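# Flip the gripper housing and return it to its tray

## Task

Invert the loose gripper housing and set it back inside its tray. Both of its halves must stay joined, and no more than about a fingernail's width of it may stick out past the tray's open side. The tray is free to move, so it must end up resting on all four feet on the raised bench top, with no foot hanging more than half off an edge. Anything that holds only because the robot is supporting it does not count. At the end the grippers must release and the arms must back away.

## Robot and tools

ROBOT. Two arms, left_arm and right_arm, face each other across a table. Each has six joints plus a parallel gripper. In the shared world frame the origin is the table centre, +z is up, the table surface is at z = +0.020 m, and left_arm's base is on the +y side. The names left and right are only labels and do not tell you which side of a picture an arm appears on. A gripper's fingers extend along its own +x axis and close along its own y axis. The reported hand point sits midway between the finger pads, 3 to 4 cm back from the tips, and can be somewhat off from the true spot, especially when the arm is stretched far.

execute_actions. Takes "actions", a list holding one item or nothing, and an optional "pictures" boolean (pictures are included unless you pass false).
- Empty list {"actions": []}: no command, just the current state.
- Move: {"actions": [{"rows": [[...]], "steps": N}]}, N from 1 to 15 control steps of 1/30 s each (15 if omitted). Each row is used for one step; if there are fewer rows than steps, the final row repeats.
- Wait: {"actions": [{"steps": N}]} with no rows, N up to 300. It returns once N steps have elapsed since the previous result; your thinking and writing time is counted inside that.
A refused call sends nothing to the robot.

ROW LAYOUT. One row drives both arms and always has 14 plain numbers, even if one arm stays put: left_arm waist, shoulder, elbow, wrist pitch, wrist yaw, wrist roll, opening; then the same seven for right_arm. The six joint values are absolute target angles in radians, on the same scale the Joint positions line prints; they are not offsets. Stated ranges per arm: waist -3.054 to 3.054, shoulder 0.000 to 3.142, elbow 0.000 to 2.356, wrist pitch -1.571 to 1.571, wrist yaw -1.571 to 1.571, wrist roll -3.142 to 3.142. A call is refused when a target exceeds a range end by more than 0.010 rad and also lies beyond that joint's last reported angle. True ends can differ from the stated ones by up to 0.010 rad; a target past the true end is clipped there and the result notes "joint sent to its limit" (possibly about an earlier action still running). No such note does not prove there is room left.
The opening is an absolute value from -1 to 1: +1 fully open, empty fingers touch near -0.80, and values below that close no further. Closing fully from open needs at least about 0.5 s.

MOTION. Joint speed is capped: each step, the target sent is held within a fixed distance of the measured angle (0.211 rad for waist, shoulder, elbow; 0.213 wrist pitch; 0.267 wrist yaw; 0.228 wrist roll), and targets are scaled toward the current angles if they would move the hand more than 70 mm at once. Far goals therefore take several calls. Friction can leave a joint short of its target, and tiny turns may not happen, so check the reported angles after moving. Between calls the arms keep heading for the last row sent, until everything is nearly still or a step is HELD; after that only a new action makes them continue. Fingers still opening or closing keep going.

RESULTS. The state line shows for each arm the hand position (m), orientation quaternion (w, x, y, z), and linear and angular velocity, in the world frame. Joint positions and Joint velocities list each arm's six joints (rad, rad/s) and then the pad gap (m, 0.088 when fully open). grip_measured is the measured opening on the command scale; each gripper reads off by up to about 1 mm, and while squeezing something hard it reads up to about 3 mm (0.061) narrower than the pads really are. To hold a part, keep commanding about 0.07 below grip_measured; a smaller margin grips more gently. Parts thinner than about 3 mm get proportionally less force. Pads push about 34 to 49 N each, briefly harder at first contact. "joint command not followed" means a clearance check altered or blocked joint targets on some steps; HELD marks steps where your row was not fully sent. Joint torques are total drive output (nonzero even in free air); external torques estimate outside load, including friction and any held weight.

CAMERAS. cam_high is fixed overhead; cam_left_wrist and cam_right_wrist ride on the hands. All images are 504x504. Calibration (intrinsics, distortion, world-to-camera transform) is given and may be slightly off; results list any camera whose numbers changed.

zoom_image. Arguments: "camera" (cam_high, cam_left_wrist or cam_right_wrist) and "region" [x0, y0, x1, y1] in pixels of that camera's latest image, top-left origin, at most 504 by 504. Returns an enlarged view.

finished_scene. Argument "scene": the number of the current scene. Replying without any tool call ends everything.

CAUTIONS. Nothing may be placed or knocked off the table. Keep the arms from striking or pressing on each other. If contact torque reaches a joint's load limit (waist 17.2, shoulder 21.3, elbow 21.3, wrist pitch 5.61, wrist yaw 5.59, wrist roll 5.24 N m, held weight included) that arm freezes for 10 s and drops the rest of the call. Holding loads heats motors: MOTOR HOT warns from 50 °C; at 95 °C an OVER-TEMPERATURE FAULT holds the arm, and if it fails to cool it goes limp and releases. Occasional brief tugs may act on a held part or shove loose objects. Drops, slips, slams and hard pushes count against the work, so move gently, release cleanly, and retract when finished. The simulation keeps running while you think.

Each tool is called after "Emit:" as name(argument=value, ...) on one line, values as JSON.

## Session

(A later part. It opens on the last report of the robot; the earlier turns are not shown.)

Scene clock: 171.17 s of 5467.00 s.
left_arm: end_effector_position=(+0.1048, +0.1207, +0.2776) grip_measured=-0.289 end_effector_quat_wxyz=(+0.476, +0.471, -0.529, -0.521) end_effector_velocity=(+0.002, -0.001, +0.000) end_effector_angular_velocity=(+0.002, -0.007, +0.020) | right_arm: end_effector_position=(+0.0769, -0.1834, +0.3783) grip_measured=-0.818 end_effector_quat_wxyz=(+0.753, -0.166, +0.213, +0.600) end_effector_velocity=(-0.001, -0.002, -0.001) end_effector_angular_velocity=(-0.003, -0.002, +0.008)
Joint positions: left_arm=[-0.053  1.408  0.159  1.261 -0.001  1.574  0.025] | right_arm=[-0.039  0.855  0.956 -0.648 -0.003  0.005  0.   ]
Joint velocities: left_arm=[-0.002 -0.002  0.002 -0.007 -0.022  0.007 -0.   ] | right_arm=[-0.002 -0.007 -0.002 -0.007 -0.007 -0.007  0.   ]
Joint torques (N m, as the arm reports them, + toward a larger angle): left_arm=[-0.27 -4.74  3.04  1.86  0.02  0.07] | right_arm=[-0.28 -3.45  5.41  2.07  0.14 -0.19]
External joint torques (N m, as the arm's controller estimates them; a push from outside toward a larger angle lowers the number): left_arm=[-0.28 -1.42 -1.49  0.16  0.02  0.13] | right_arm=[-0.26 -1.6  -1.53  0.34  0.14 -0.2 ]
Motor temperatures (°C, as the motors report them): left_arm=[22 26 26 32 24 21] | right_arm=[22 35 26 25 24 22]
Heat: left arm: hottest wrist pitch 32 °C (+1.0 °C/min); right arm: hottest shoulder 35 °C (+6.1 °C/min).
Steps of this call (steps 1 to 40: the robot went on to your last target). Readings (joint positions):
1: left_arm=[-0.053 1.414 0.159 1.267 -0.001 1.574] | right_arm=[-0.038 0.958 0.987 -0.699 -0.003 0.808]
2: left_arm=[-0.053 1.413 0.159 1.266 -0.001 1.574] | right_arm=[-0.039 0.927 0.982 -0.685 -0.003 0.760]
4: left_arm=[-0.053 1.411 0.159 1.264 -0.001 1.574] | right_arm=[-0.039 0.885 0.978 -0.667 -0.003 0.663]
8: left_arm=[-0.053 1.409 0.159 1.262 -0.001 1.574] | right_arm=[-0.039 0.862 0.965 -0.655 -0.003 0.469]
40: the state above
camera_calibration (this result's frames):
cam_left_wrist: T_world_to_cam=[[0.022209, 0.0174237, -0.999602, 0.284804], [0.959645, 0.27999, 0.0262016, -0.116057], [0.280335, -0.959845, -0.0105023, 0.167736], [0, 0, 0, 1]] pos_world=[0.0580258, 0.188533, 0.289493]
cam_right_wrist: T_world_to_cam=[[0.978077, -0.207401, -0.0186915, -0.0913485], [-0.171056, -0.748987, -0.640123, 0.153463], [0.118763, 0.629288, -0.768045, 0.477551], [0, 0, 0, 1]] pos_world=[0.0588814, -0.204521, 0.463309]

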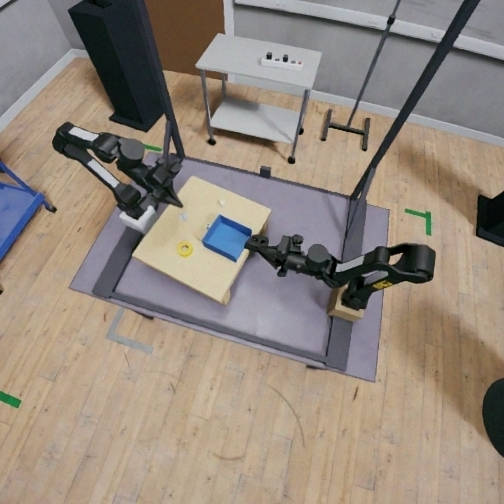

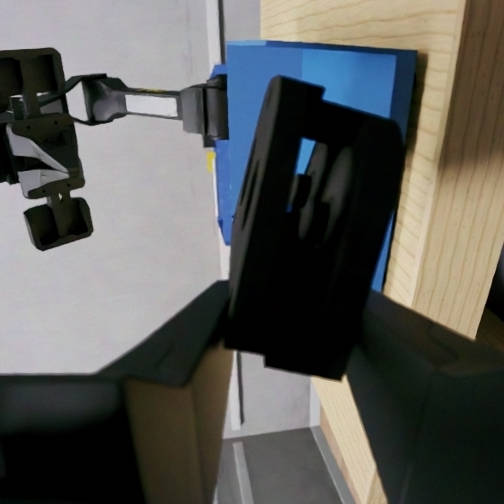

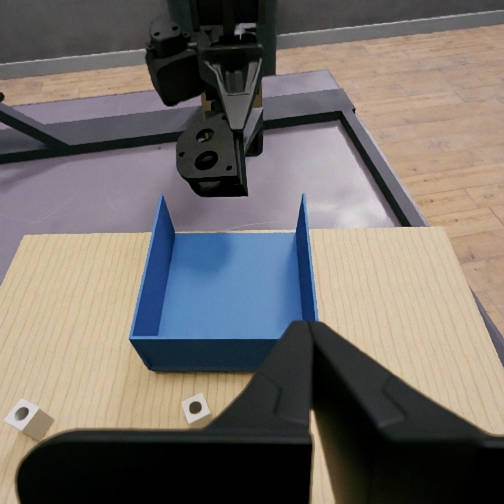

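Emit:
execute_actions(actions=[{"rows":[[-0.03,1.47,0.24,1.24,0,1.58,-0.4,-0.042,0.848,0.945,-0.646,0,0,-1],[-0.03,1.47,0.24,1.24,0,1.58,-0.4,-0.042,0.848,0.945,-0.646,0,0,-1],[-0.03,1.47,0.24,1.24,0,1.58,-0.4,-0.042,0.848,0.945,-0.646,0,0,-1],[-0.03,1.55,0.33,1.23,0,1.58,-0.4,-0.042,0.848,0.945,-0.646,0,0,-1],[-0.03,1.55,0.33,1.23,0,1.58,-0.4,-0.042,0.848,0.945,-0.646,0,0,-1],[-0.03,1.55,0.33,1.23,0,1.58,-0.4,-0.042,0.848,0.945,-0.646,0,0,-1],[-0.03,1.63,0.41,1.22,0,1.58,-0.4,-0.042,0.848,0.945,-0.646,0,0,-1],[-0.03,1.63,0.41,1.22,0,1.58,-0.4,-0.042,0.848,0.945,-0.646,0,0,-1],[-0.03,1.63,0.41,1.22,0,1.58,-0.4,-0.042,0.848,0.945,-0.646,0,0,-1],[-0.03,1.7,0.495,1.215,0,1.58,-0.4,-0.042,0.848,0.945,-0.646,0,0,-1]],"steps":15}], pictures=false)

Emit:
execute_actions(actions=[{"rows":[[-0.03,1.79,0.495,1.29,0,1.58,-0.4,-0.042,0.848,0.945,-0.646,0,0,-1]],"steps":15}], pictures=false)

Emit:
execute_actions(actions=[{"steps":15}])

Scene clock: 180.13 s of 5467.00 s.
left_arm: end_effector_position=(+0.1047, +0.0441, +0.2838) grip_measured=-0.289 end_effector_quat_wxyz=(+0.480, +0.478, -0.523, -0.518) end_effector_velocity=(-0.005, -0.061, +0.006) end_effector_angular_velocity=(-0.020, +0.024, -0.005) | right_arm: end_effector_position=(+0.0769, -0.1835, +0.3784) grip_measured=-0.818 end_effector_quat_wxyz=(+0.753, -0.165, +0.213, +0.600) end_effector_velocity=(-0.000, +0.000, -0.001) end_effector_angular_velocity=(+0.002, -0.003, +0.008)
Joint positions: left_arm=[-0.033  1.669  0.456  1.22  -0.001  1.574  0.025] | right_arm=[-0.039  0.855  0.956 -0.648 -0.003  0.005  0.   ]
Joint velocities: left_arm=[ 0.002  0.198  0.242 -0.022  0.007 -0.022  0.   ] | right_arm=[-0.002 -0.002 -0.007  0.007 -0.007 -0.007  0.   ]
Joint torques (N m, as the arm reports them, + toward a larger angle): left_arm=[ 0.24 -5.47  4.17  1.82  0.01  0.07] | right_arm=[-0.19 -3.44  5.41  2.07  0.13 -0.19]
External joint torques (N m, as the arm's controller estimates them; a push from outside toward a larger angle lowers the number): left_arm=[ 0.24 -0.02 -0.21  0.13 -0.01  0.13] | right_arm=[-0.18 -1.61 -1.49  0.35  0.13 -0.2 ]
Motor temperatures (°C, as the motors report them): left_arm=[22 26 26 32 24 21] | right_arm=[22 33 27 27 24 22]
Heat: left arm: hottest wrist pitch 32 °C (+1.0 °C/min); right arm: hottest shoulder 33 °C (+2.0 °C/min).
Steps of this call (steps 1 to 15: the robot went on to your last target; steps 16 to 90: nothing new was sent; then 5.47 s passed at rest; steps 91 to 105: all 15 steps of this action). Readings (joint positions):
91: left_arm=[-0.052 1.413 0.164 1.259 -0.001 1.574] | right_arm=[-0.039 0.855 0.956 -0.648 -0.003 0.005]
92: left_arm=[-0.048 1.423 0.174 1.254 -0.001 1.574] | right_arm=[-0.039 0.855 0.956 -0.648 -0.003 0.005]
94: left_arm=[-0.042 1.452 0.205 1.247 -0.001 1.574] | right_arm=[-0.039 0.855 0.956 -0.648 -0.003 0.005]
98: left_arm=[-0.036 1.539 0.307 1.235 -0.001 1.574] | right_arm=[-0.039 0.855 0.956 -0.648 -0.003 0.005]
105: the state above

Scene clock: 180.63 s of 5467.00 s.
left_arm: end_effector_position=(+0.1041, +0.0328, +0.2628) grip_measured=-0.289 end_effector_quat_wxyz=(+0.474, +0.484, -0.517, -0.523) end_effector_velocity=(+0.002, -0.000, -0.009) end_effector_angular_velocity=(+0.026, -0.010, +0.019) | right_arm: end_effector_position=(+0.0769, -0.1835, +0.3784) grip_measured=-0.818 end_effector_quat_wxyz=(+0.753, -0.166, +0.213, +0.600) end_effector_velocity=(-0.000, +0.000, +0.001) end_effector_angular_velocity=(+0.007, -0.004, +0.008)
Joint positions: left_arm=[-0.033  1.783  0.484  1.284 -0.001  1.574  0.025] | right_arm=[-0.039  0.855  0.956 -0.648 -0.003  0.005  0.   ]
Joint velocities: left_arm=[-0.002  0.017 -0.002 -0.007 -0.022  0.007 -0.   ] | right_arm=[-0.002 -0.002 -0.002  0.007 -0.007 -0.007  0.   ]
Joint torques (N m, as the arm reports them, + toward a larger angle): left_arm=[ 0.29 -6.    4.1   2.33  0.04  0.11] | right_arm=[-0.23 -3.47  5.42  2.07  0.14 -0.18]
External joint torques (N m, as the arm's controller estimates them; a push from outside toward a larger angle lowers the number): left_arm=[ 0.24 -0.16 -0.22  0.61  0.04  0.16] | right_arm=[-0.23 -1.6  -1.54  0.34  0.15 -0.18]
Motor temperatures (°C, as the motors report them): left_arm=[22 26 26 32 24 21] | right_arm=[22 33 27 27 24 22]
Heat: left arm: hottest wrist pitch 32 °C (+1.0 °C/min); right arm: hottest shoulder 33 °C (+2.0 °C/min).
Steps of this call (steps 1 to 15: all 15 steps of this action). Readings (joint positions):
1: left_arm=[-0.033 1.684 0.463 1.228 -0.001 1.574] | right_arm=[-0.039 0.855 0.956 -0.648 -0.003 0.005]
2: left_arm=[-0.033 1.704 0.470 1.245 -0.001 1.574] | right_arm=[-0.039 0.855 0.956 -0.648 -0.003 0.005]
4: left_arm=[-0.033 1.740 0.479 1.257 -0.001 1.574] | right_arm=[-0.039 0.855 0.956 -0.648 -0.003 0.005]
8: left_arm=[-0.033 1.774 0.479 1.274 -0.001 1.574] | right_arm=[-0.039 0.855 0.956 -0.648 -0.003 0.005]
15: the state above

Scene clock: 181.13 s of 5467.00 s.
left_arm: end_effector_position=(+0.1040, +0.0327, +0.2623) grip_measured=-0.289 end_effector_quat_wxyz=(+0.474, +0.484, -0.517, -0.523) end_effector_velocity=(-0.002, -0.000, +0.000) end_effector_angular_velocity=(+0.004, +0.022, -0.009) | right_arm: end_effector_position=(+0.0769, -0.1835, +0.3784) grip_measured=-0.818 end_effector_quat_wxyz=(+0.753, -0.166, +0.213, +0.600) end_effector_velocity=(+0.000, -0.002, -0.001) end_effector_angular_velocity=(-0.003, -0.002, +0.003)
Joint positions: left_arm=[-0.033  1.785  0.484  1.285 -0.001  1.574  0.025] | right_arm=[-0.039  0.855  0.956 -0.648 -0.003  0.005  0.   ]
Joint velocities: left_arm=[-0.002 -0.002  0.002 -0.007  0.007 -0.022 -0.   ] | right_arm=[-0.007 -0.007 -0.002 -0.007 -0.007 -0.007  0.   ]
Joint torques (N m, as the arm reports them, + toward a larger angle): left_arm=[ 0.17 -5.89  4.09  2.32  0.    0.14] | right_arm=[-0.2  -3.45  5.37  2.06  0.13 -0.17]
External joint torques (N m, as the arm's controller estimates them; a push from outside toward a larger angle lowers the number): left_arm=[ 0.18  0.03 -0.28  0.58 -0.01  0.19] | right_arm=[-0.19 -1.6  -1.56  0.33  0.14 -0.18]
Motor temperatures (°C, as the motors report them): left_arm=[22 26 26 32 24 21] | right_arm=[22 33 27 27 24 22]
Heat: left arm: hottest wrist pitch 32 °C (+1.0 °C/min); right arm: hottest shoulder 33 °C (+2.0 °C/min).
Steps of this call (steps 1 to 15: the robot went on to your last target). Readings (joint positions):
1: left_arm=[-0.033 1.783 0.484 1.284 -0.001 1.574] | right_arm=[-0.039 0.855 0.956 -0.648 -0.003 0.005]
2: left_arm=[-0.033 1.784 0.484 1.284 -0.001 1.574] | right_arm=[-0.039 0.855 0.956 -0.648 -0.003 0.005]
4: left_arm=[-0.033 1.784 0.484 1.285 -0.001 1.574] | right_arm=[-0.039 0.855 0.956 -0.648 -0.003 0.005]
8: left_arm=[-0.033 1.785 0.484 1.285 -0.001 1.574] | right_arm=[-0.039 0.855 0.956 -0.648 -0.003 0.005]
15: the state above
All arms were judged still, so your last target was given up. Only a new action makes them travel on or press farther. Fingers that are still opening or closing keep moving.
camera_calibration (this result's frames):
cam_left_wrist: T_world_to_cam=[[0.0241763, 0.0455895, -0.998668, 0.269709], [0.95383, 0.298097, 0.0366991, -0.0929905], [0.299373, -0.953446, -0.0362778, 0.0878847], [0, 0, 0, 1]] pos_world=[0.0558663, 0.0992176, 0.27595]
cam_right_wrist: T_world_to_cam=[[0.978126, -0.207202, -0.0183586, -0.0914387], [-0.170649, -0.748829, -0.640417, 0.153583], [0.118948, 0.629541, -0.767808, 0.477609], [0, 0, 0, 1]] pos_world=[0.0588366, -0.204613, 0.463391]

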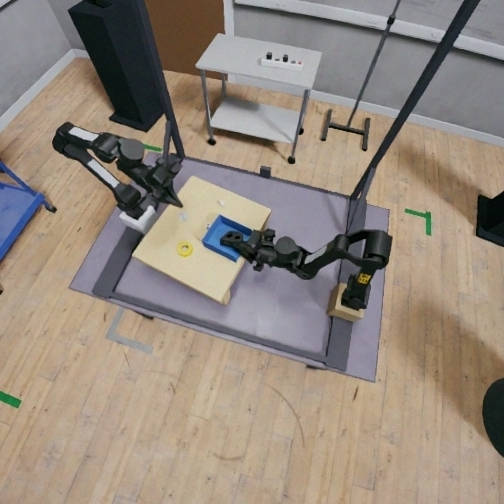

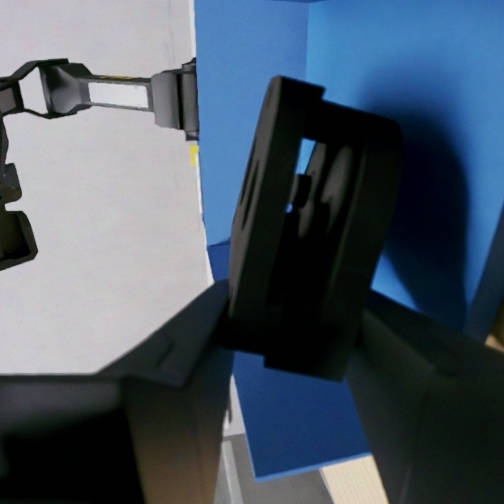

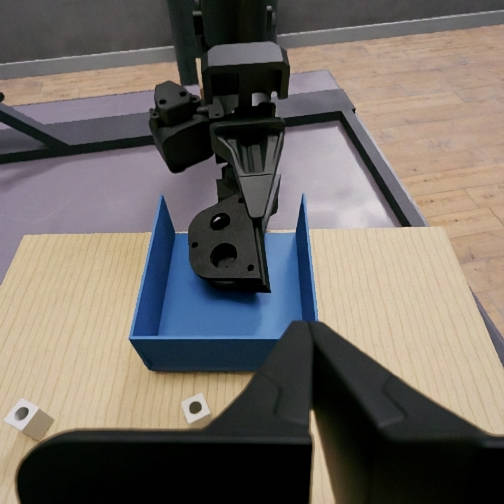

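Pitch down a little, open gently, then slide sideways.

Emit:
execute_actions(actions=[{"rows":[[-0.03,1.79,0.495,1.25,0,1.58,-0.4,-0.042,0.848,0.945,-0.646,0,0,-1],[-0.03,1.79,0.495,1.25,0,1.58,-0.4,-0.042,0.848,0.945,-0.646,0,0,-1],[-0.03,1.79,0.495,1.25,0,1.58,-0.4,-0.042,0.848,0.945,-0.646,0,0,-1],[-0.03,1.79,0.495,1.25,0,1.58,-0.4,-0.042,0.848,0.945,-0.646,0,0,-1],[-0.03,1.79,0.495,1.25,0,1.58,-0.4,-0.042,0.848,0.945,-0.646,0,0,-1],[-0.03,1.79,0.495,1.25,0,1.58,-0.4,-0.042,0.848,0.945,-0.646,0,0,-1],[-0.03,1.79,0.495,1.25,0,1.58,-0.25,-0.042,0.848,0.945,-0.646,0,0,-1],[-0.03,1.79,0.495,1.25,0,1.58,-0.2,-0.042,0.848,0.945,-0.646,0,0,-1],[-0.03,1.79,0.495,1.25,0,1.58,-0.15,-0.042,0.848,0.945,-0.646,0,0,-1],[-0.03,1.79,0.495,1.25,0,1.58,-0.1,-0.042,0.848,0.945,-0.646,0,0,-1],[-0.03,1.79,0.495,1.25,0,1.58,-0.05,-0.042,0.848,0.945,-0.646,0,0,-1]],"steps":15}], pictures=false)

Emit:
execute_actions(actions=[{"rows":[[0.0,1.775,0.45,1.275,0,1.58,-0.05,-0.042,0.848,0.945,-0.646,0,0,-1]],"steps":15}])

Scene clock: 189.63 s of 5467.00 s.
left_arm: end_effector_position=(+0.1041, +0.0320, +0.2560) grip_measured=-0.108 end_effector_quat_wxyz=(+0.466, +0.492, -0.510, -0.530) end_effector_velocity=(-0.002, +0.001, -0.001) end_effector_angular_velocity=(+0.008, +0.006, +0.000) | right_arm: end_effector_position=(+0.0769, -0.1835, +0.3784) grip_measured=-0.818 end_effector_quat_wxyz=(+0.753, -0.166, +0.213, +0.600) end_effector_velocity=(-0.004, +0.001, +0.001) end_effector_angular_velocity=(+0.008, +0.003, +0.025)
Joint positions: left_arm=[-0.032  1.786  0.488  1.252 -0.001  1.574  0.034] | right_arm=[-0.039  0.855  0.956 -0.648 -0.003  0.005  0.   ]
Joint velocities: left_arm=[-0.007 -0.002 -0.002 -0.007 -0.007 -0.007  0.021] | right_arm=[ 0.002 -0.002 -0.002  0.007 -0.022 -0.007  0.   ]
Joint torques (N m, as the arm reports them, + toward a larger angle): left_arm=[ 0.19 -6.12  3.73  1.89 -0.01  0.1 ] | right_arm=[-0.24 -3.46  5.4   2.05  0.11 -0.17]
External joint torques (N m, as the arm's controller estimates them; a push from outside toward a larger angle lowers the number): left_arm=[ 0.21 -0.25 -0.58  0.18 -0.02  0.16] | right_arm=[-0.27 -1.64 -1.51  0.33  0.13 -0.18]
Motor temperatures (°C, as the motors report them): left_arm=[22 26 26 33 24 21] | right_arm=[22 31 27 28 24 22]
Heat: left arm: hottest wrist pitch 33 °C (+2.0 °C/min); right arm: hottest shoulder 31 °C (-2.0 °C/min).
Steps of this call (steps 1 to 90: nothing new was sent; then 5.00 s passed at rest; steps 91 to 105: all 15 steps of this action). Readings (joint positions):
91: left_arm=[-0.033 1.785 0.484 1.284 -0.001 1.574] | right_arm=[-0.039 0.855 0.956 -0.648 -0.003 0.005]
92: left_arm=[-0.033 1.785 0.485 1.278 -0.001 1.574] | right_arm=[-0.039 0.855 0.956 -0.648 -0.003 0.005]
94: left_arm=[-0.033 1.785 0.485 1.266 -0.001 1.574] | right_arm=[-0.039 0.855 0.956 -0.648 -0.003 0.005]
98: left_arm=[-0.032 1.785 0.487 1.259 -0.001 1.574] | right_arm=[-0.039 0.855 0.956 -0.648 -0.003 0.005]
105: the state above

Scene clock: 190.13 s of 5467.00 s.
left_arm: end_effector_position=(+0.1165, +0.0380, +0.2502) grip_measured=-0.053 end_effector_quat_wxyz=(+0.471, +0.502, -0.500, -0.526) end_effector_velocity=(+0.002, +0.002, -0.006) end_effector_angular_velocity=(+0.028, +0.021, +0.001) | right_arm: end_effector_position=(+0.0769, -0.1835, +0.3784) grip_measured=-0.818 end_effector_quat_wxyz=(+0.753, -0.166, +0.213, +0.600) end_effector_velocity=(-0.003, -0.001, -0.002) end_effector_angular_velocity=(-0.006, +0.007, +0.020)
Joint positions: left_arm=[-0.004  1.785  0.458  1.271 -0.001  1.574  0.036] | right_arm=[-0.039  0.855  0.956 -0.648 -0.003  0.005  0.   ]
Joint velocities: left_arm=[ 0.007 -0.002 -0.007 -0.022  0.007 -0.022  0.   ] | right_arm=[-0.002 -0.002 -0.002 -0.007 -0.022 -0.007  0.   ]
Joint torques (N m, as the arm reports them, + toward a larger angle): left_arm=[ 0.37 -8.08  2.28  2.23  0.03  0.11] | right_arm=[-0.23 -3.46  5.37  2.07  0.13 -0.18]
External joint torques (N m, as the arm's controller estimates them; a push from outside toward a larger angle lowers the number): left_arm=[ 0.34 -2.4  -1.86  0.53  0.02  0.17] | right_arm=[-0.24 -1.68 -1.52  0.35  0.14 -0.18]
Motor temperatures (°C, as the motors report them): left_arm=[22 26 26 33 24 21] | right_arm=[22 31 27 28 24 22]
Heat: left arm: hottest wrist pitch 33 °C (+2.0 °C/min); right arm: hottest shoulder 31 °C (-2.0 °C/min).
Steps of this call (steps 1 to 15: all 15 steps of this action). Readings (joint positions):
1: left_arm=[-0.031 1.786 0.486 1.252 -0.001 1.574] | right_arm=[-0.039 0.855 0.956 -0.648 -0.003 0.005]
2: left_arm=[-0.026 1.786 0.483 1.257 -0.001 1.574] | right_arm=[-0.039 0.855 0.956 -0.648 -0.003 0.005]
4: left_arm=[-0.014 1.786 0.473 1.262 -0.001 1.574] | right_arm=[-0.039 0.855 0.956 -0.648 -0.003 0.005]
8: left_arm=[-0.006 1.786 0.461 1.268 -0.001 1.574] | right_arm=[-0.039 0.855 0.956 -0.648 -0.003 0.005]
15: the state above
camera_calibration (this result's frames):
cam_left_wrist: T_world_to_cam=[[0.0250576, 0.0869237, -0.9959, 0.254688], [0.944689, 0.323813, 0.052032, -0.10971], [0.327008, -0.94212, -0.0740019, 0.094581], [0, 0, 0, 1]] pos_world=[0.066331, 0.102494, 0.266351]
cam_right_wrist: T_world_to_cam=[[0.978126, -0.207202, -0.0183586, -0.0914387], [-0.170649, -0.748829, -0.640417, 0.153583], [0.118948, 0.629541, -0.767808, 0.477609], [0, 0, 0, 1]] pos_world=[0.0588366, -0.204613, 0.463391]

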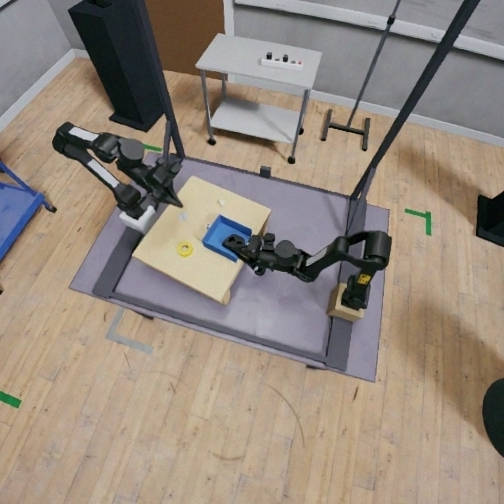

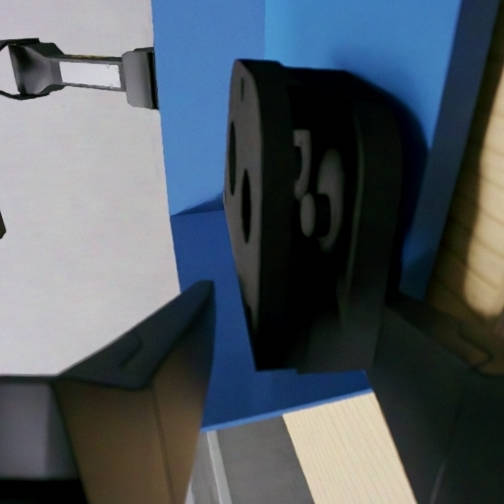

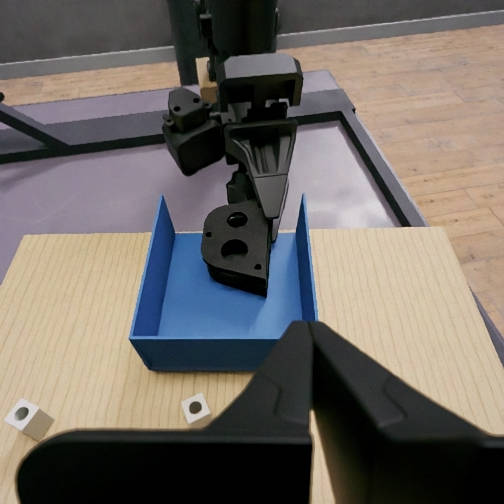

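Emit:
execute_actions(actions=[{"rows":[[0.0,1.775,0.45,1.275,0,1.58,-0.05,0.015,1.80,1.61,-1.01,0,0,-1]],"steps":15}], pictures=false)

Emit:
execute_actions(actions=[{"steps":35}])

Scene clock: 196.07 s of 5467.00 s.
left_arm: end_effector_position=(+0.1168, +0.0381, +0.2500) grip_measured=-0.052 end_effector_quat_wxyz=(+0.471, +0.502, -0.500, -0.526) end_effector_velocity=(+0.000, +0.001, +0.000) end_effector_angular_velocity=(+0.004, +0.021, +0.006) | right_arm: end_effector_position=(+0.0807, -0.0874, +0.3816) grip_measured=-0.818 end_effector_quat_wxyz=(+0.691, -0.277, +0.335, +0.577) end_effector_velocity=(+0.041, +0.224, -0.193) end_effector_angular_velocity=(-0.665, +0.097, -0.001)
Joint positions: left_arm=[-0.003  1.785  0.457  1.271 -0.001  1.574  0.036] | right_arm=[ 0.011  1.463  1.554 -0.991 -0.001  0.005  0.   ]
Joint velocities: left_arm=[-0.002 -0.007 -0.002 -0.007 -0.007 -0.022 -0.   ] | right_arm=[ 0.007  1.131  0.569 -0.11   0.022 -0.007  0.   ]
Joint torques (N m, as the arm reports them, + toward a larger angle): left_arm=[ 0.29 -7.64  2.49  2.21  0.01  0.11] | right_arm=[ 0.09 -3.59  5.3   0.89  0.07 -0.19]
External joint torques (N m, as the arm's controller estimates them; a push from outside toward a larger angle lowers the number): left_arm=[ 0.27 -1.88 -1.7   0.48  0.    0.17] | right_arm=[ 0.09  0.61  0.09 -0.14  0.07 -0.2 ]
Motor temperatures (°C, as the motors report them): left_arm=[22 27 26 33 24 21] | right_arm=[22 31 27 29 24 22]
Heat: left arm: hottest wrist pitch 33 °C (+2.0 °C/min); right arm: hottest shoulder 31 °C (-3.0 °C/min).
Steps of this call (steps 1 to 15: the robot went on to your last target; steps 16 to 90: nothing new was sent; then 2.43 s passed at rest; steps 91 to 105: all 15 steps of this action). Readings (joint positions):
91: left_arm=[-0.003 1.785 0.457 1.271 -0.001 1.574] | right_arm=[-0.035 0.873 0.977 -0.683 -0.001 0.005]
92: left_arm=[-0.003 1.785 0.457 1.271 -0.001 1.574] | right_arm=[-0.025 0.908 1.019 -0.737 -0.001 0.005]
94: left_arm=[-0.003 1.785 0.457 1.271 -0.001 1.574] | right_arm=[-0.009 0.998 1.113 -0.815 -0.001 0.005]
98: left_arm=[-0.003 1.785 0.457 1.271 -0.001 1.574] | right_arm=[0.006 1.174 1.288 -0.943 -0.001 0.005]
105: the state above

Scene clock: 197.23 s of 5467.00 s.
left_arm: end_effector_position=(+0.1168, +0.0381, +0.2500) grip_measured=-0.052 end_effector_quat_wxyz=(+0.471, +0.502, -0.500, -0.526) end_effector_velocity=(+0.000, +0.002, -0.005) end_effector_angular_velocity=(+0.017, +0.006, +0.005) | right_arm: end_effector_position=(+0.0878, -0.0449, +0.2803) grip_measured=-0.818 end_effector_quat_wxyz=(+0.637, -0.357, +0.430, +0.532) end_effector_velocity=(-0.003, -0.003, -0.002) end_effector_angular_velocity=(-0.009, +0.019, +0.013)
Joint positions: left_arm=[-0.003  1.785  0.457  1.271 -0.001  1.574  0.036] | right_arm=[ 0.012  1.781  1.604 -1.008 -0.001  0.005  0.   ]
Joint velocities: left_arm=[-0.002  0.002 -0.007 -0.007 -0.007 -0.007 -0.   ] | right_arm=[-0.002 -0.002 -0.007 -0.007 -0.022 -0.007  0.   ]
Joint torques (N m, as the arm reports them, + toward a larger angle): left_arm=[ 0.26 -7.68  2.42  2.21 -0.01  0.11] | right_arm=[ 0.29 -7.29  6.88  0.94  0.04 -0.18]
External joint torques (N m, as the arm's controller estimates them; a push from outside toward a larger angle lowers the number): left_arm=[ 0.26 -2.   -1.71  0.5  -0.02  0.17] | right_arm=[ 0.29  0.8   0.39 -0.05  0.05 -0.18]
Motor temperatures (°C, as the motors report them): left_arm=[22 27 26 33 24 21] | right_arm=[22 31 27 29 24 22]
Heat: left arm: hottest wrist pitch 33 °C (+2.0 °C/min); right arm: hottest shoulder 31 °C (-3.0 °C/min).
Steps of this call (steps 1 to 30: the robot went on to your last target; steps 31 to 35: nothing new was sent). Readings (joint positions):
1: left_arm=[-0.003 1.785 0.457 1.271 -0.001 1.574] | right_arm=[0.011 1.502 1.569 -0.995 -0.001 0.005]
2: left_arm=[-0.003 1.785 0.457 1.271 -0.001 1.574] | right_arm=[0.011 1.541 1.580 -0.997 -0.001 0.005]
4: left_arm=[-0.003 1.785 0.457 1.271 -0.001 1.574] | right_arm=[0.012 1.620 1.590 -1.000 -0.001 0.005]
8: left_arm=[-0.003 1.785 0.457 1.271 -0.001 1.574] | right_arm=[0.012 1.745 1.592 -1.008 -0.001 0.005]
35: the state above
All arms were judged still, so your last target was given up. Only a new action makes them travel on or press farther. Fingers that are still opening or closing keep moving.
camera_calibration (this result's frames):
cam_left_wrist: T_world_to_cam=[[0.0250116, 0.0873221, -0.995866, 0.254476], [0.944441, 0.324514, 0.0521749, -0.11009], [0.327728, -0.941842, -0.074354, 0.0946049], [0, 0, 0, 1]] pos_world=[0.0666042, 0.102607, 0.266202]
cam_right_wrist: T_world_to_cam=[[0.984791, -0.172064, -0.0241019, -0.0726079], [-0.173179, -0.983273, -0.0564191, 0.022375], [-0.0139911, 0.059735, -0.998116, 0.364341], [0, 0, 0, 1]] pos_world=[0.080476, -0.0122564, 0.363167]

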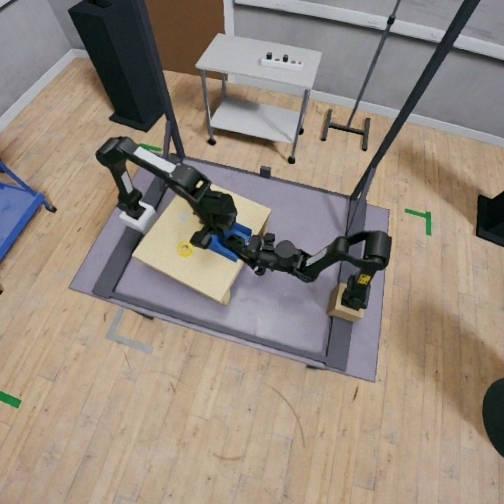

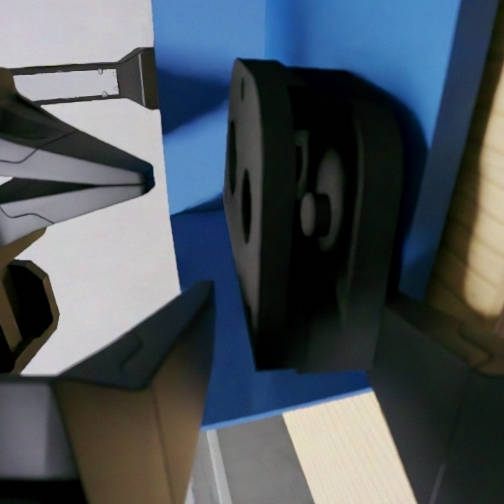

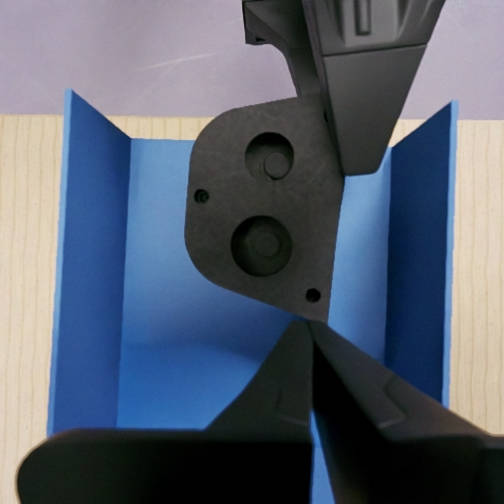

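Emit:
execute_actions(actions=[{"rows":[[0.0,1.775,0.45,1.275,0,1.58,-0.05,0.045,1.89,1.71,-1.03,0,0,-1]],"steps":15}], pictures=false)

Emit:
execute_actions(actions=[{"rows":[[0.0,1.775,0.45,1.275,0,1.58,-0.05,0.045,1.89,1.67,-1.0,0,0,-1],[0.0,1.775,0.45,1.275,0,1.58,-0.05,0.045,1.89,1.67,-1.0,0,0,-1],[0.0,1.775,0.45,1.275,0,1.58,-0.05,0.045,1.89,1.64,-0.97,0,0,-1],[0.0,1.775,0.45,1.275,0,1.58,-0.05,0.045,1.89,1.64,-0.97,0,0,-1],[0.0,1.775,0.45,1.275,0,1.58,-0.05,0.045,1.89,1.61,-0.94,0,0,-1],[0.0,1.775,0.45,1.275,0,1.58,-0.05,0.045,1.89,1.61,-0.94,0,0,-1],[0.0,1.775,0.45,1.275,0,1.58,-0.05,0.045,1.89,1.585,-0.92,0,0,-1]],"steps":15}], pictures=false)

Emit:
execute_actions(actions=[{"steps":15}])

Scene clock: 205.87 s of 5467.00 s.
left_arm: end_effector_position=(+0.1168, +0.0382, +0.2500) grip_measured=-0.052 end_effector_quat_wxyz=(+0.471, +0.502, -0.500, -0.526) end_effector_velocity=(+0.000, +0.001, -0.001) end_effector_angular_velocity=(+0.008, +0.021, +0.006) | right_arm: end_effector_position=(+0.0788, -0.0228, +0.2762) grip_measured=-0.818 end_effector_quat_wxyz=(+0.627, -0.365, +0.427, +0.540) end_effector_velocity=(+0.000, +0.001, +0.012) end_effector_angular_velocity=(+0.018, +0.002, +0.007)
Joint positions: left_arm=[-0.003  1.785  0.456  1.271 -0.001  1.574  0.036] | right_arm=[ 0.042  1.868  1.701 -1.027 -0.001  0.005  0.   ]
Joint velocities: left_arm=[-0.002 -0.002 -0.002 -0.007 -0.007 -0.022 -0.   ] | right_arm=[-0.002 -0.007  0.032 -0.022 -0.007 -0.007  0.   ]
Joint torques (N m, as the arm reports them, + toward a larger angle): left_arm=[ 0.13 -7.69  2.41  2.25  0.01  0.07] | right_arm=[ 0.27 -7.81  7.    0.81  0.05 -0.18]
External joint torques (N m, as the arm's controller estimates them; a push from outside toward a larger angle lowers the number): left_arm=[ 0.12 -1.94 -1.79  0.52  0.    0.12] | right_arm=[ 0.25  0.99  0.5  -0.16  0.06 -0.18]
Motor temperatures (°C, as the motors report them): left_arm=[22 27 26 34 24 21] | right_arm=[22 31 28 28 24 22]
Heat: left arm: hottest wrist pitch 34 °C (+3.0 °C/min); right arm: hottest shoulder 31 °C (-4.0 °C/min).
Steps of this call (steps 1 to 90: nothing new was sent; then 5.13 s passed at rest; steps 91 to 105: all 15 steps of this action). Readings (joint positions):
91: left_arm=[-0.003 1.785 0.457 1.271 -0.001 1.574] | right_arm=[0.013 1.790 1.615 -1.018 -0.001 0.005]
92: left_arm=[-0.003 1.785 0.457 1.271 -0.001 1.574] | right_arm=[0.017 1.804 1.635 -1.023 -0.001 0.005]
94: left_arm=[-0.003 1.785 0.457 1.271 -0.001 1.574] | right_arm=[0.028 1.833 1.669 -1.017 -0.001 0.005]
98: left_arm=[-0.003 1.785 0.456 1.271 -0.001 1.574] | right_arm=[0.041 1.862 1.689 -1.025 -0.001 0.005]
105: the state above

Scene clock: 206.37 s of 5467.00 s.
left_arm: end_effector_position=(+0.1168, +0.0382, +0.2504) grip_measured=-0.052 end_effector_quat_wxyz=(+0.471, +0.502, -0.500, -0.526) end_effector_velocity=(+0.000, +0.001, -0.007) end_effector_angular_velocity=(+0.026, -0.009, +0.004) | right_arm: end_effector_position=(+0.0788, -0.0213, +0.2506) grip_measured=-0.818 end_effector_quat_wxyz=(+0.627, -0.365, +0.427, +0.540) end_effector_velocity=(-0.003, -0.019, -0.032) end_effector_angular_velocity=(-0.090, +0.012, +0.021)
Joint positions: left_arm=[-0.003  1.785  0.456  1.272 -0.001  1.574  0.036] | right_arm=[ 0.042  1.871  1.604 -0.926 -0.001  0.005  0.   ]
Joint velocities: left_arm=[-0.002  0.002 -0.002 -0.022 -0.007  0.007  0.   ] | right_arm=[-0.002 -0.002 -0.1    0.007 -0.007 -0.022  0.   ]
Joint torques (N m, as the arm reports them, + toward a larger angle): left_arm=[ 0.18 -7.8   2.46  2.2   0.01  0.09] | right_arm=[ 0.27 -8.16  4.99  1.13  0.05 -0.18]
External joint torques (N m, as the arm's controller estimates them; a push from outside toward a larger angle lowers the number): left_arm=[ 0.19 -2.11 -1.7   0.49  0.    0.14] | right_arm=[ 0.32  1.13 -1.93  0.01  0.05 -0.19]
Motor temperatures (°C, as the motors report them): left_arm=[22 27 26 34 24 21] | right_arm=[22 31 28 28 24 22]
Heat: left arm: hottest wrist pitch 34 °C (+3.0 °C/min); right arm: hottest shoulder 31 °C (-4.1 °C/min).
Steps of this call (steps 1 to 15: all 15 steps of this action). Readings (joint positions):
1: left_arm=[-0.003 1.785 0.456 1.271 -0.001 1.574] | right_arm=[0.042 1.868 1.701 -1.026 -0.001 0.005]
2: left_arm=[-0.003 1.785 0.456 1.271 -0.001 1.574] | right_arm=[0.042 1.868 1.699 -1.021 -0.001 0.005]
4: left_arm=[-0.003 1.785 0.456 1.271 -0.001 1.574] | right_arm=[0.042 1.868 1.685 -1.000 -0.001 0.005]
8: left_arm=[-0.003 1.785 0.456 1.271 -0.001 1.574] | right_arm=[0.042 1.869 1.635 -0.957 -0.001 0.005]
15: the state above

Scene clock: 206.87 s of 5467.00 s.
left_arm: end_effector_position=(+0.1168, +0.0382, +0.2504) grip_measured=-0.052 end_effector_quat_wxyz=(+0.471, +0.502, -0.500, -0.526) end_effector_velocity=(+0.000, +0.002, -0.001) end_effector_angular_velocity=(+0.008, +0.007, +0.005) | right_arm: end_effector_position=(+0.0788, -0.0212, +0.2494) grip_measured=-0.818 end_effector_quat_wxyz=(+0.627, -0.365, +0.427, +0.540) end_effector_velocity=(-0.001, -0.006, -0.003) end_effector_angular_velocity=(-0.027, +0.003, +0.021)
Joint positions: left_arm=[-0.003  1.785  0.456  1.272 -0.001  1.574  0.036] | right_arm=[ 0.042  1.871  1.599 -0.92  -0.001  0.005  0.   ]
Joint velocities: left_arm=[-0.002 -0.007 -0.007 -0.007 -0.007 -0.007 -0.001] | right_arm=[-0.002 -0.002 -0.007 -0.022 -0.007 -0.022  0.   ]
Joint torques (N m, as the arm reports them, + toward a larger angle): left_arm=[ 0.26 -7.57  2.48  2.17 -0.02  0.12] | right_arm=[ 0.26 -8.07  4.52  1.04  0.07 -0.18]
External joint torques (N m, as the arm's controller estimates them; a push from outside toward a larger angle lowers the number): left_arm=[ 0.27 -1.83 -1.69  0.45 -0.03  0.18] | right_arm=[ 0.24  0.7  -1.92  0.09  0.09 -0.18]
Motor temperatures (°C, as the motors report them): left_arm=[22 27 26 34 24 21] | right_arm=[22 31 28 28 24 22]
Heat: left arm: hottest wrist pitch 34 °C (+3.0 °C/min); right arm: hottest shoulder 31 °C (-4.0 °C/min).
Steps of this call (steps 1 to 15: the robot went on to your last target). Readings (joint positions):
1: left_arm=[-0.003 1.785 0.456 1.272 -0.001 1.574] | right_arm=[0.042 1.871 1.602 -0.925 -0.001 0.005]
2: left_arm=[-0.003 1.785 0.456 1.272 -0.001 1.574] | right_arm=[0.042 1.871 1.601 -0.924 -0.001 0.005]
4: left_arm=[-0.003 1.785 0.456 1.272 -0.001 1.574] | right_arm=[0.042 1.871 1.600 -0.922 -0.001 0.005]
8: left_arm=[-0.003 1.785 0.456 1.272 -0.001 1.574] | right_arm=[0.042 1.871 1.599 -0.921 -0.001 0.005]
15: the state above
All arms were judged still, so your last target was given up. Only a new action makes them travel on or press farther. Fingers that are still opening or closing keep moving.
camera_calibration (this result's frames):
cam_left_wrist: T_world_to_cam=[[0.0249505, 0.086184, -0.995967, 0.254878], [0.944444, 0.324573, 0.0517461, -0.11004], [0.327724, -0.941926, -0.0732977, 0.0944592], [0, 0, 0, 1]] pos_world=[0.0666104, 0.102723, 0.266468]
cam_right_wrist: T_world_to_cam=[[0.989502, -0.142494, -0.0241266, -0.0601859], [-0.143531, -0.988442, -0.0488002, 0.0380978], [-0.016894, 0.0517508, -0.998517, 0.332111], [0, 0, 0, 1]] pos_world=[0.070633, 0.0118943, 0.332026]

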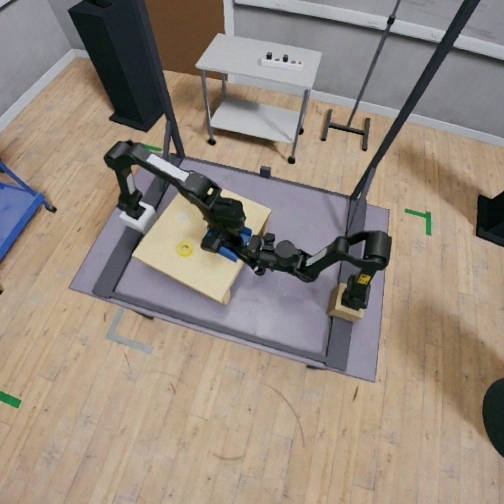

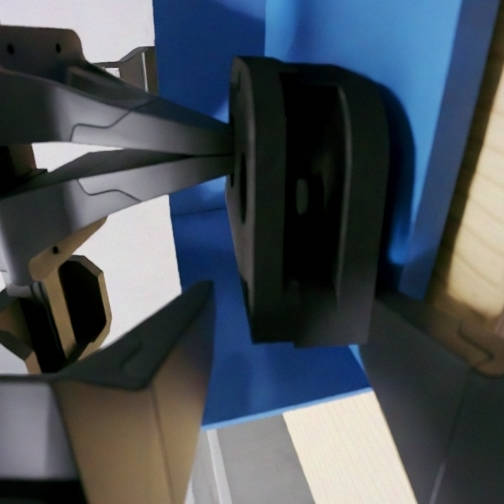

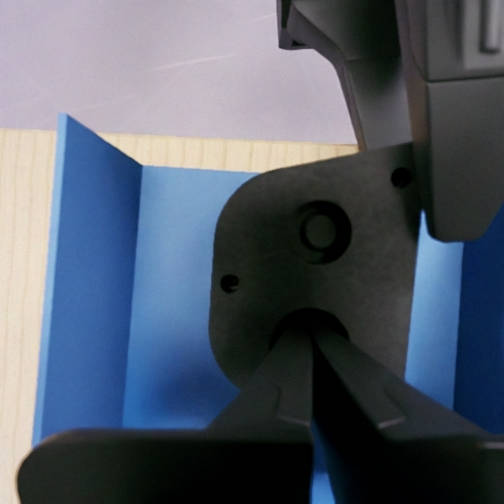

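Emit:
execute_actions(actions=[{"rows":[[0.0,1.64,0.23,1.37,0,1.58,-0.05,0.045,1.89,1.58,-0.92,0,0,-1]],"steps":15}], pictures=false)

Emit:
execute_actions(actions=[{"rows":[[0.0,1.4,0.2,1.0,0,0,-0.05,0.043,1.84,1.56,-0.913,0,0,-1],[0.0,1.4,0.2,1.0,0,0,-0.05,0.043,1.84,1.56,-0.913,0,0,-1],[0.0,1.4,0.2,1.0,0,0,-0.05,0.043,1.82,1.53,-0.905,0,0,-1],[0.0,1.4,0.2,1.0,0,0,-0.05,0.043,1.82,1.53,-0.905,0,0,-1],[0.0,1.4,0.2,1.0,0,0,-0.05,0.043,1.80,1.50,-0.897,0,0,-1],[0.0,1.4,0.2,1.0,0,0,-0.05,0.043,1.80,1.50,-0.897,0,0,-1],[0.0,1.4,0.2,1.0,0,0,-0.05,0.043,1.78,1.475,-0.89,0,0,-1]],"steps":15}], pictures=false)

Emit:
execute_actions(actions=[{"steps":25}])

Scene clock: 215.37 s of 5467.00 s.
left_arm: end_effector_position=(+0.1198, +0.0917, +0.2489) grip_measured=-0.052 end_effector_quat_wxyz=(+0.474, +0.499, -0.503, -0.523) end_effector_velocity=(-0.001, +0.009, -0.001) end_effector_angular_velocity=(-0.002, +0.008, -0.009) | right_arm: end_effector_position=(+0.0786, -0.0225, +0.2472) grip_measured=-0.818 end_effector_quat_wxyz=(+0.625, -0.367, +0.429, +0.539) end_effector_velocity=(-0.000, -0.002, -0.000) end_effector_angular_velocity=(-0.007, -0.000, +0.021)
Joint positions: left_arm=[-0.003  1.651  0.241  1.364 -0.001  1.574  0.036] | right_arm=[ 0.042  1.871  1.592 -0.92  -0.001  0.005  0.   ]
Joint velocities: left_arm=[-0.002 -0.017 -0.037  0.022  0.007 -0.007 -0.   ] | right_arm=[-0.002 -0.002 -0.002 -0.007 -0.007 -0.022  0.   ]
Joint torques (N m, as the arm reports them, + toward a larger angle): left_arm=[ 0.18 -5.91  2.16  2.27  0.03  0.09] | right_arm=[ 0.28 -8.16  4.9   1.01  0.06 -0.18]
External joint torques (N m, as the arm's controller estimates them; a push from outside toward a larger angle lowers the number): left_arm=[ 0.19 -1.52 -1.69  0.54  0.01  0.15] | right_arm=[ 0.3   0.63 -1.59  0.04  0.07 -0.18]
Motor temperatures (°C, as the motors report them): left_arm=[22 28 26 34 24 21] | right_arm=[22 32 27 28 24 22]
Heat: left arm: hottest wrist pitch 34 °C (+2.0 °C/min); right arm: hottest shoulder 32 °C (-3.0 °C/min).
Steps of this call (steps 1 to 150: nothing new was sent; then 3.00 s passed at rest; steps 151 to 165: all 15 steps of this action). Readings (joint positions):
151: left_arm=[-0.003 1.772 0.437 1.284 -0.001 1.574] | right_arm=[0.042 1.871 1.598 -0.920 -0.001 0.005]
152: left_arm=[-0.003 1.748 0.398 1.307 -0.001 1.574] | right_arm=[0.042 1.871 1.597 -0.920 -0.001 0.005]
154: left_arm=[-0.003 1.695 0.320 1.333 -0.001 1.574] | right_arm=[0.042 1.871 1.595 -0.920 -0.001 0.005]
158: left_arm=[-0.003 1.666 0.261 1.353 -0.001 1.574] | right_arm=[0.042 1.871 1.592 -0.920 -0.001 0.005]
165: the state above

Scene clock: 215.87 s of 5467.00 s.
left_arm: end_effector_position=(+0.1209, +0.1129, +0.2399) grip_measured=-0.052 end_effector_quat_wxyz=(+0.591, +0.353, -0.246, -0.682) end_effector_velocity=(+0.001, +0.004, -0.008) end_effector_angular_velocity=(+0.135, +1.410, +0.279) | right_arm: end_effector_position=(+0.0759, -0.0412, +0.2458) grip_measured=-0.818 end_effector_quat_wxyz=(+0.626, -0.367, +0.428, +0.539) end_effector_velocity=(-0.005, -0.006, -0.001) end_effector_angular_velocity=(+0.011, +0.022, +0.004)
Joint positions: left_arm=[-0.003  1.412  0.207  1.013 -0.001  0.874  0.036] | right_arm=[ 0.042  1.798  1.492 -0.892 -0.001  0.005  0.   ]
Joint velocities: left_arm=[-0.002 -0.046  0.002 -0.11  -0.007 -1.443  0.   ] | right_arm=[ 0.002 -0.032 -0.046  0.022 -0.022  0.007  0.   ]
Joint torques (N m, as the arm reports them, + toward a larger angle): left_arm=[ 0.27 -4.91  2.83  1.76  0.03 -0.22] | right_arm=[  0.1  -11.03   4.78   1.13   0.07  -0.19]
External joint torques (N m, as the arm's controller estimates them; a push from outside toward a larger angle lowers the number): left_arm=[ 0.27 -1.38 -1.88  0.06  0.02 -0.18] | right_arm=[ 0.05 -2.76 -1.73  0.14  0.09 -0.19]
Motor temperatures (°C, as the motors report them): left_arm=[22 28 26 34 24 21] | right_arm=[22 32 27 28 24 22]
Heat: left arm: hottest wrist pitch 34 °C (+2.0 °C/min); right arm: hottest shoulder 32 °C (-3.0 °C/min).
Steps of this call (steps 1 to 15: all 15 steps of this action). Readings (joint positions):
1: left_arm=[-0.003 1.628 0.238 1.334 -0.001 1.546] | right_arm=[0.042 1.871 1.590 -0.918 -0.001 0.005]
2: left_arm=[-0.003 1.588 0.231 1.280 -0.001 1.498] | right_arm=[0.042 1.871 1.587 -0.916 -0.001 0.005]
4: left_arm=[-0.003 1.506 0.217 1.197 -0.001 1.402] | right_arm=[0.042 1.861 1.572 -0.910 -0.001 0.005]
8: left_arm=[-0.003 1.437 0.213 1.069 -0.001 1.210] | right_arm=[0.042 1.823 1.525 -0.901 -0.001 0.005]
15: the state above

Scene clock: 216.70 s of 5467.00 s.
left_arm: end_effector_position=(+0.1209, +0.1134, +0.2391) grip_measured=-0.052 end_effector_quat_wxyz=(+0.684, +0.077, +0.062, -0.722) end_effector_velocity=(+0.003, +0.001, -0.003) end_effector_angular_velocity=(+0.017, +0.088, +0.038) | right_arm: end_effector_position=(+0.0757, -0.0422, +0.2458) grip_measured=-0.818 end_effector_quat_wxyz=(+0.626, -0.367, +0.428, +0.539) end_effector_velocity=(-0.004, +0.002, -0.001) end_effector_angular_velocity=(+0.005, +0.017, +0.017)
Joint positions: left_arm=[-0.003  1.407  0.207  1.002 -0.001  0.017  0.036] | right_arm=[ 0.042  1.793  1.487 -0.891 -0.001  0.005  0.   ]
Joint velocities: left_arm=[-0.002  0.002 -0.002 -0.007 -0.022 -0.095  0.   ] | right_arm=[ 0.002  0.002 -0.002  0.007 -0.022 -0.007  0.   ]
Joint torques (N m, as the arm reports them, + toward a larger angle): left_arm=[ 0.11 -4.94  2.91  1.77  0.02 -0.17] | right_arm=[  0.1  -10.87   4.83   1.12   0.06  -0.18]
External joint torques (N m, as the arm's controller estimates them; a push from outside toward a larger angle lowers the number): left_arm=[ 0.08 -1.39 -1.83  0.05  0.03 -0.18] | right_arm=[ 0.05 -2.69 -1.68  0.13  0.07 -0.19]
Motor temperatures (°C, as the motors report them): left_arm=[22 28 26 34 24 21] | right_arm=[22 32 27 28 24 22]
Heat: left arm: hottest wrist pitch 34 °C (+2.0 °C/min); right arm: hottest shoulder 32 °C (-3.0 °C/min).
Steps of this call (steps 1 to 25: the robot went on to your last target). Readings (joint positions):
1: left_arm=[-0.003 1.411 0.207 1.010 -0.001 0.826] | right_arm=[0.042 1.797 1.491 -0.892 -0.001 0.005]
2: left_arm=[-0.003 1.410 0.207 1.008 -0.001 0.778] | right_arm=[0.042 1.796 1.491 -0.892 -0.001 0.005]
4: left_arm=[-0.003 1.409 0.207 1.006 -0.001 0.681] | right_arm=[0.042 1.795 1.489 -0.892 -0.001 0.005]
8: left_arm=[-0.003 1.408 0.207 1.003 -0.001 0.489] | right_arm=[0.042 1.794 1.488 -0.891 -0.001 0.005]
25: the state above
camera_calibration (this result's frames):
cam_left_wrist: T_world_to_cam=[[-0.995546, 0.0901565, -0.0275631, 0.128505], [0.0726734, 0.547657, -0.833541, 0.153995], [-0.060054, -0.831831, -0.55177, 0.311899], [0, 0, 0, 1]] pos_world=[0.135472, 0.163525, 0.304]
cam_right_wrist: T_world_to_cam=[[0.989484, -0.142612, -0.0241419, -0.0602067], [-0.143565, -0.988669, -0.0438464, 0.0154524], [-0.0176153, 0.0468512, -0.998747, 0.329419], [0, 0, 0, 1]] pos_world=[0.0675948, -0.00874264, 0.32823]

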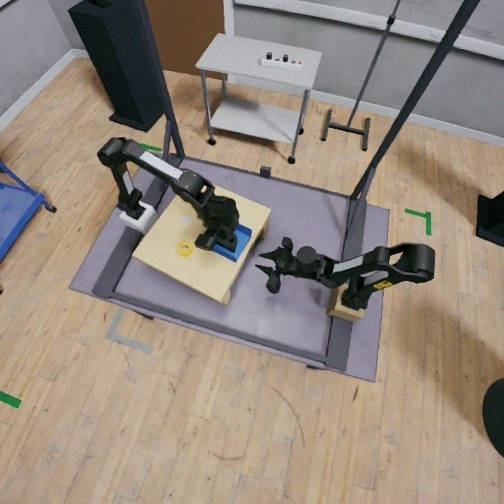

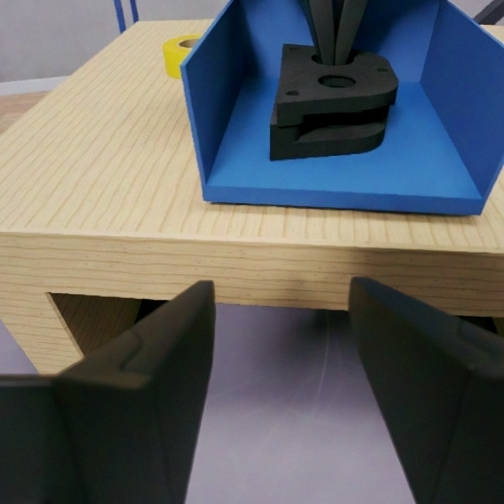

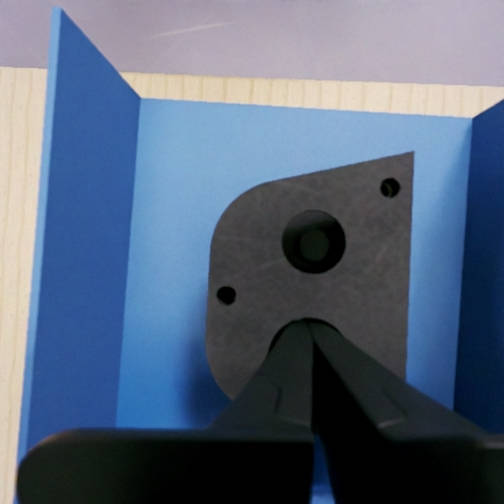

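Emit:
execute_actions(actions=[{"rows":[[0.0,1.4,0.2,1.1,0,0,-0.05,0.043,1.5,1.475,-1.1,0,0,-1]],"steps":15}])

Emit:
zoom_image(camera="cam_left_wrist", region=[200, 20, 480, 260])

Scene clock: 220.43 s of 5467.00 s.
left_arm: end_effector_position=(+0.1208, +0.1112, +0.2586) grip_measured=-0.052 end_effector_quat_wxyz=(+0.687, +0.041, +0.034, -0.725) end_effector_velocity=(+0.002, +0.000, +0.005) end_effector_angular_velocity=(-0.021, +0.022, +0.012) | right_arm: end_effector_position=(+0.0663, -0.1065, +0.3303) grip_measured=-0.818 end_effector_quat_wxyz=(+0.643, -0.344, +0.402, +0.554) end_effector_velocity=(-0.003, -0.019, -0.014) end_effector_angular_velocity=(-0.099, +0.018, +0.007)
Joint positions: left_arm=[-0.003  1.405  0.204  1.094 -0.001  0.007  0.036] | right_arm=[ 0.042  1.504  1.482 -1.093 -0.001  0.005  0.   ]
Joint velocities: left_arm=[ 0.002 -0.002 -0.002  0.022 -0.007 -0.022  0.   ] | right_arm=[-0.002 -0.002 -0.022 -0.081 -0.007 -0.007  0.   ]
Joint torques (N m, as the arm reports them, + toward a larger angle): left_arm=[ 0.15 -4.8   2.97  2.17 -0.01 -0.15] | right_arm=[ 0.08 -7.08  5.48  1.02  0.05 -0.18]
External joint torques (N m, as the arm's controller estimates them; a push from outside toward a larger angle lowers the number): left_arm=[ 0.13 -1.3  -1.74  0.47  0.   -0.16] | right_arm=[ 0.11 -0.99 -1.04 -0.1   0.06 -0.19]
Motor temperatures (°C, as the motors report them): left_arm=[22 27 26 34 24 21] | right_arm=[22 33 27 28 24 22]
Heat: left arm: hottest wrist pitch 34 °C (+2.0 °C/min); right arm: hottest shoulder 33 °C (-2.0 °C/min).
Steps of this call (steps 1 to 30: the robot went on to your last target; steps 31 to 90: nothing new was sent; then 0.23 s passed at rest; steps 91 to 105: all 15 steps of this action). Readings (joint positions):
91: left_arm=[-0.003 1.407 0.207 1.010 -0.001 0.007] | right_arm=[0.042 1.780 1.487 -0.903 -0.001 0.005]
92: left_arm=[-0.003 1.407 0.205 1.029 -0.001 0.007] | right_arm=[0.042 1.762 1.484 -0.948 -0.001 0.005]
94: left_arm=[-0.003 1.406 0.204 1.061 -0.001 0.007] | right_arm=[0.042 1.698 1.473 -1.016 -0.001 0.005]
98: left_arm=[-0.003 1.405 0.204 1.083 -0.001 0.007] | right_arm=[0.042 1.554 1.478 -1.066 -0.001 0.005]
105: the state above
camera_calibration (this result's frames):
cam_left_wrist: T_world_to_cam=[[-0.996057, 0.0863745, -0.0202235, 0.127711], [0.0586246, 0.469818, -0.880815, 0.194098], [-0.0665786, -0.878528, -0.473029, 0.306403], [0, 0, 0, 1]] pos_world=[0.136228, 0.166961, 0.318485]
cam_right_wrist: T_world_to_cam=[[0.989773, -0.140648, -0.0238091, -0.0578894], [-0.142538, -0.981698, -0.126302, -0.0178222], [-0.00560925, 0.128404, -0.991706, 0.422253], [0, 0, 0, 1]] pos_world=[0.0571255, -0.0798571, 0.415121]

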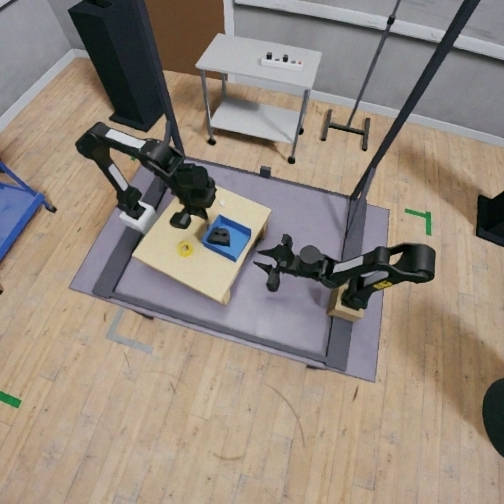

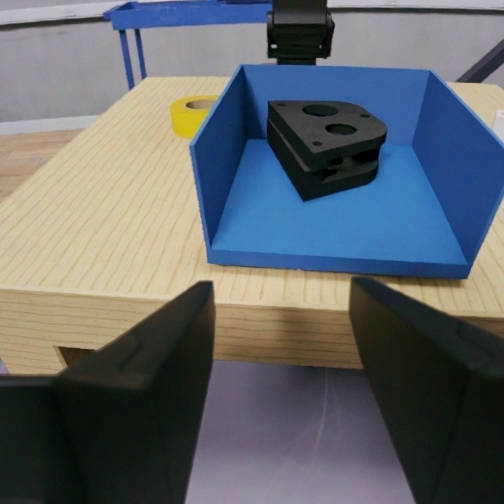

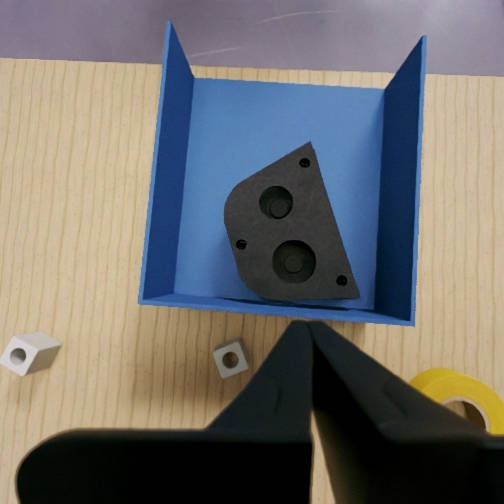

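Region (200, 20, 480, 260) of cam_left_wrist's 504x504 image, scaled by 1.800, with more detail than that image has; it fills the top 432 rows of this view, and the rest is white.

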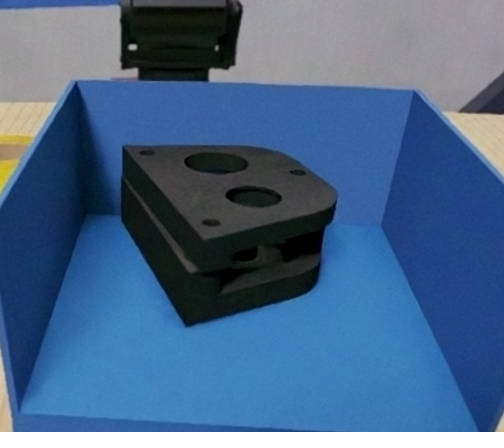

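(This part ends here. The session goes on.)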